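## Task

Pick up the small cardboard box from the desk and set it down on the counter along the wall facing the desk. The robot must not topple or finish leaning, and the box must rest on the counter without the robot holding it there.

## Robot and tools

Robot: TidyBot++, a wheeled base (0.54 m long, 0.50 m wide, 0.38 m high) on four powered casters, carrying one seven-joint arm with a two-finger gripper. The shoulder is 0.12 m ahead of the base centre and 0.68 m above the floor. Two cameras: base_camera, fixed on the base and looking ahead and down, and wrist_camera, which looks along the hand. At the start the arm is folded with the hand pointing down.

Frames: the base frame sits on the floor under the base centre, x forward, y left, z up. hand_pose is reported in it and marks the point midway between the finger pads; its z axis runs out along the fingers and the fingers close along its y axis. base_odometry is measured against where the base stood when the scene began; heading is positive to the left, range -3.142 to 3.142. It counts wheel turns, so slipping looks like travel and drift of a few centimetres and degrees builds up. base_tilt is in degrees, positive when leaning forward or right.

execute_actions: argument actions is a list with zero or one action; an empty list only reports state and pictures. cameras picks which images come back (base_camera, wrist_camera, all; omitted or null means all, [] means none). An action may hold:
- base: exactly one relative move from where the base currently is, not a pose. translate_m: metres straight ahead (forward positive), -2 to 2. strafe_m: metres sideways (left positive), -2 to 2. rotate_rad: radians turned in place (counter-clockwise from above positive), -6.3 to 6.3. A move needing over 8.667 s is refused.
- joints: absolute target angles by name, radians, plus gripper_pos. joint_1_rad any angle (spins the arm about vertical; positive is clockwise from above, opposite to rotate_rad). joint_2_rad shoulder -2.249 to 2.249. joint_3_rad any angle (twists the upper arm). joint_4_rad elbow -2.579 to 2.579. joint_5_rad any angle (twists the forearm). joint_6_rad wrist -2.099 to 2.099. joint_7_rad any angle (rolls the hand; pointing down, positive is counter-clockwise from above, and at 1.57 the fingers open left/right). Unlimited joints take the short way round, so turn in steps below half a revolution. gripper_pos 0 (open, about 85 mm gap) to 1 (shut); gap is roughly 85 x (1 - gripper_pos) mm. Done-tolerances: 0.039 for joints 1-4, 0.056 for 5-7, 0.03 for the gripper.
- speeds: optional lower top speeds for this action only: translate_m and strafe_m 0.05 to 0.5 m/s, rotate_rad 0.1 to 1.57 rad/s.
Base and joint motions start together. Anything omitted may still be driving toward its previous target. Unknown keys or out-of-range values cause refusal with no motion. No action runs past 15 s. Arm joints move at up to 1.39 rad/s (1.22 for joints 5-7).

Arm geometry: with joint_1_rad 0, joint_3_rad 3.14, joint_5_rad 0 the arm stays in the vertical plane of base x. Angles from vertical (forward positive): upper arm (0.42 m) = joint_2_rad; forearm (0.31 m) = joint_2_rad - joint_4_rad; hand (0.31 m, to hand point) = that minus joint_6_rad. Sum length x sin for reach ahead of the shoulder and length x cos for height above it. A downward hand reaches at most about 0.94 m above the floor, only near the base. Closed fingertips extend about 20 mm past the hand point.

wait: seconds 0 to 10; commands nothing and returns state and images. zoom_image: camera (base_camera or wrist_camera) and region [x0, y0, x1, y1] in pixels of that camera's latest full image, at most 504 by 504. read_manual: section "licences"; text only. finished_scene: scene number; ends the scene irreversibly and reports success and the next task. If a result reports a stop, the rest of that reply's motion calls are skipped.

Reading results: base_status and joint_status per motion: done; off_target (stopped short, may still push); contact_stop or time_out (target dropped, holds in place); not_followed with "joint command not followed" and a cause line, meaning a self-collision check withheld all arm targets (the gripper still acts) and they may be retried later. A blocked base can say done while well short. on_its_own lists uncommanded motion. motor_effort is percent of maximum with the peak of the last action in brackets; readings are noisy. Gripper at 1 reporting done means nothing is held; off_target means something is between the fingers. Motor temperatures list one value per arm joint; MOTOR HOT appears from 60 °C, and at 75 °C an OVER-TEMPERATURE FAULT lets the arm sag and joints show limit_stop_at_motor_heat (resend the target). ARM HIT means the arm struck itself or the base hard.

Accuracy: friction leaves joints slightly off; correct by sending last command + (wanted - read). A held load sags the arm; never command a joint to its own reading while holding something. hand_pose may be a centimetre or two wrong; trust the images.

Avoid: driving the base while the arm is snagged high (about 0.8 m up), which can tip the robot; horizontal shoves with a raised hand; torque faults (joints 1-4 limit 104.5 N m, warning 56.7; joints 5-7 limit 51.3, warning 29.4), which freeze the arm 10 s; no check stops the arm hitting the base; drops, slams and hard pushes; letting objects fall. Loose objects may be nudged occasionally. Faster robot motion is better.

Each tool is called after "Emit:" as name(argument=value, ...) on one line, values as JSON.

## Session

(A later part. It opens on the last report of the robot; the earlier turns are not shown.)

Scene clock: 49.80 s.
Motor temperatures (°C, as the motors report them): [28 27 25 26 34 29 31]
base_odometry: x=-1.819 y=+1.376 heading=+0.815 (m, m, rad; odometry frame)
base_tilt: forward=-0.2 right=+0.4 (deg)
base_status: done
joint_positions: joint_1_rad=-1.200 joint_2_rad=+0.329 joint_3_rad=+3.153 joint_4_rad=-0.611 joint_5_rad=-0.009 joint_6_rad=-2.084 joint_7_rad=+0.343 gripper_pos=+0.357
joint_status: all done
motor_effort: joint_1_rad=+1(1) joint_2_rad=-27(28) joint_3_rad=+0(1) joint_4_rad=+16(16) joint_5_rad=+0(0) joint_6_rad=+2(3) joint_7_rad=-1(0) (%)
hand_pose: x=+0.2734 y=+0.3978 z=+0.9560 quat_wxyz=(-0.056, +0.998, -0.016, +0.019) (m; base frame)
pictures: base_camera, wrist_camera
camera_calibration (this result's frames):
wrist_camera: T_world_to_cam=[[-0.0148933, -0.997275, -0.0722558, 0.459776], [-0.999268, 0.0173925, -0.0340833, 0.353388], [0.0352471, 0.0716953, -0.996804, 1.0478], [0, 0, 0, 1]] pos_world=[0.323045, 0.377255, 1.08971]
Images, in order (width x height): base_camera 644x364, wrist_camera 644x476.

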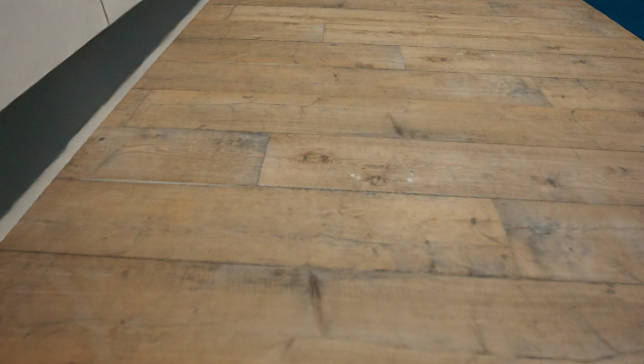

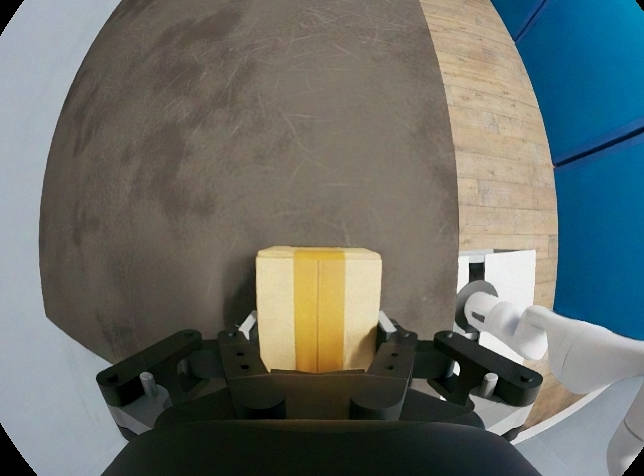

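Emit:
zoom_image(camera="wrist_camera", region=[200, 190, 480, 350])

Region (200, 190, 480, 350) of wrist_camera's 644x476 image, scaled by 1.800; it fills the top 288 rows of this view, and the rest is white.

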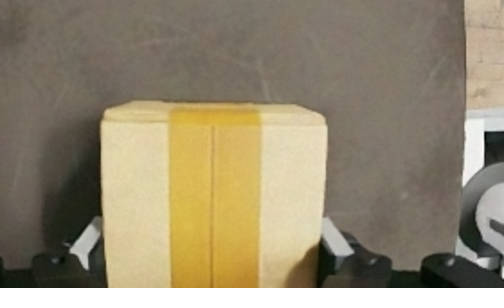

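Emit:
execute_actions(actions=[{"joints": {"joint_2_rad": 0.372}}], cameras=["wrist_camera"])

Scene clock: 51.70 s.
Motor temperatures (°C, as the motors report them): [28 27 25 26 34 29 31]
base_odometry: x=-1.819 y=+1.376 heading=+0.815 (m, m, rad; odometry frame)
base_tilt: forward=-0.2 right=+0.3 (deg)
base_status: not commanded
joint_positions: joint_1_rad=-1.201 joint_2_rad=+0.344 joint_3_rad=+3.153 joint_4_rad=-0.599 joint_5_rad=-0.009 joint_6_rad=-2.088 joint_7_rad=+0.343 gripper_pos=+0.357
joint_status: all done
motor_effort: joint_1_rad=+1(1) joint_2_rad=-21(27) joint_3_rad=-1(2) joint_4_rad=+13(16) joint_5_rad=-1(2) joint_6_rad=+3(4) joint_7_rad=-1(1) (%)
hand_pose: x=+0.2749 y=+0.4017 z=+0.9533 quat_wxyz=(-0.053, +0.998, -0.016, +0.018) (m; base frame)
pictures: wrist_camera
camera_calibration (this result's frames):
wrist_camera: T_world_to_cam=[[-0.014904, -0.997693, -0.0662259, 0.457925], [-0.999329, 0.017079, -0.032398, 0.353233], [0.0334544, 0.0656987, -0.997279, 1.04807], [0, 0, 0, 1]] pos_world=[0.324758, 0.381979, 1.08699]
Images, in order (width x height): wrist_camera 644x476.

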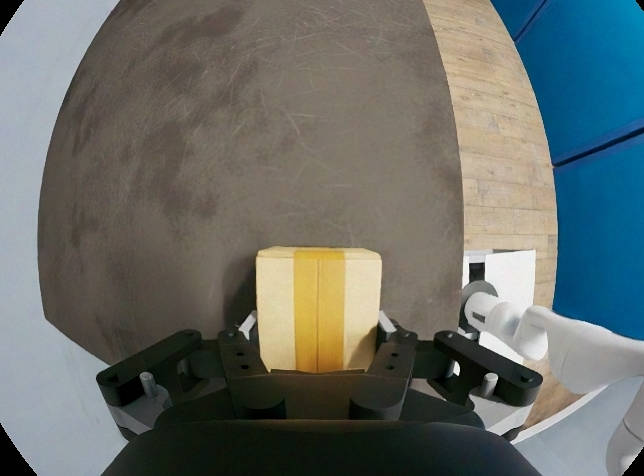

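Emit:
execute_actions(actions=[{"joints": {"gripper_pos": 0.0, "joint_2_rad": 0.345}}], cameras=["wrist_camera"])

Scene clock: 53.17 s.
Motor temperatures (°C, as the motors report them): [28 27 25 26 34 29 31]
base_odometry: x=-1.819 y=+1.376 heading=+0.815 (m, m, rad; odometry frame)
base_tilt: forward=-0.2 right=+0.3 (deg)
base_status: not commanded
joint_positions: joint_1_rad=-1.201 joint_2_rad=+0.343 joint_3_rad=+3.153 joint_4_rad=-0.598 joint_5_rad=-0.009 joint_6_rad=-2.088 joint_7_rad=+0.343 gripper_pos=+0.000
joint_status: all done
motor_effort: joint_1_rad=+1(0) joint_2_rad=-26(27) joint_3_rad=+0(1) joint_4_rad=+15(15) joint_5_rad=-1(1) joint_6_rad=+1(3) joint_7_rad=+0(1) (%)
hand_pose: x=+0.2748 y=+0.4016 z=+0.9537 quat_wxyz=(-0.053, +0.998, -0.016, +0.018) (m; base frame)
pictures: wrist_camera
camera_calibration (this result's frames):
wrist_camera: T_world_to_cam=[[-0.0146822, -0.997631, -0.0672104, 0.4587], [-0.999319, 0.0169156, -0.0327825, 0.353544], [0.0338417, 0.0666834, -0.9972, 1.04793], [0, 0, 0, 1]] pos_world=[0.324575, 0.381754, 1.08741]
Images, in order (width x height): wrist_camera 644x476.

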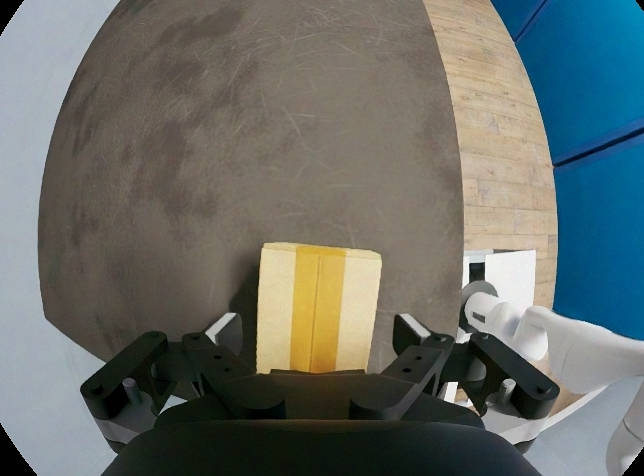

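Emit:
execute_actions(actions=[{"joints": {"joint_2_rad": 0.26, "joint_4_rad": -0.49}}], cameras=["wrist_camera"])

Scene clock: 54.43 s.
Motor temperatures (°C, as the motors report them): [28 27 25 26 34 29 31]
base_odometry: x=-1.819 y=+1.376 heading=+0.815 (m, m, rad; odometry frame)
base_tilt: forward=-0.2 right=+0.3 (deg)
base_status: not commanded
joint_positions: joint_1_rad=-1.201 joint_2_rad=+0.264 joint_3_rad=+3.153 joint_4_rad=-0.504 joint_5_rad=-0.009 joint_6_rad=-2.088 joint_7_rad=+0.343 gripper_pos=+0.000
joint_status: all done
motor_effort: joint_1_rad=+1(1) joint_2_rad=-21(29) joint_3_rad=+0(1) joint_4_rad=+14(16) joint_5_rad=+0(1) joint_6_rad=+3(4) joint_7_rad=+0(0) (%)
hand_pose: x=+0.2695 y=+0.3881 z=+1.0154 quat_wxyz=(-0.134, +0.990, -0.016, +0.049) (m; base frame)
pictures: wrist_camera
camera_calibration (this result's frames):
wrist_camera: T_world_to_cam=[[-0.00493905, -0.973784, -0.227422, 0.600062], [-0.995306, 0.026769, -0.0930045, 0.406797], [0.0966542, 0.225895, -0.969345, 1.00357], [0, 0, 0, 1]] pos_world=[0.310852, 0.346739, 1.14711]
Images, in order (width x height): wrist_camera 644x476.

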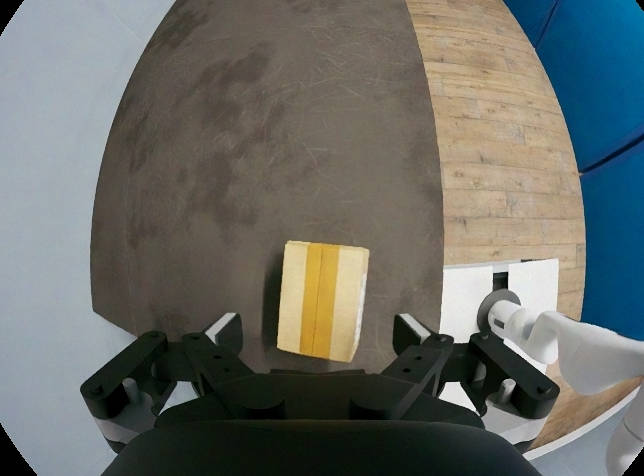

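The box is resting flat on the counter and the gripper is clear of it, so I'm ending the scene.

Emit:
finished_scene(scene=2)

The scene is finished: the task was done.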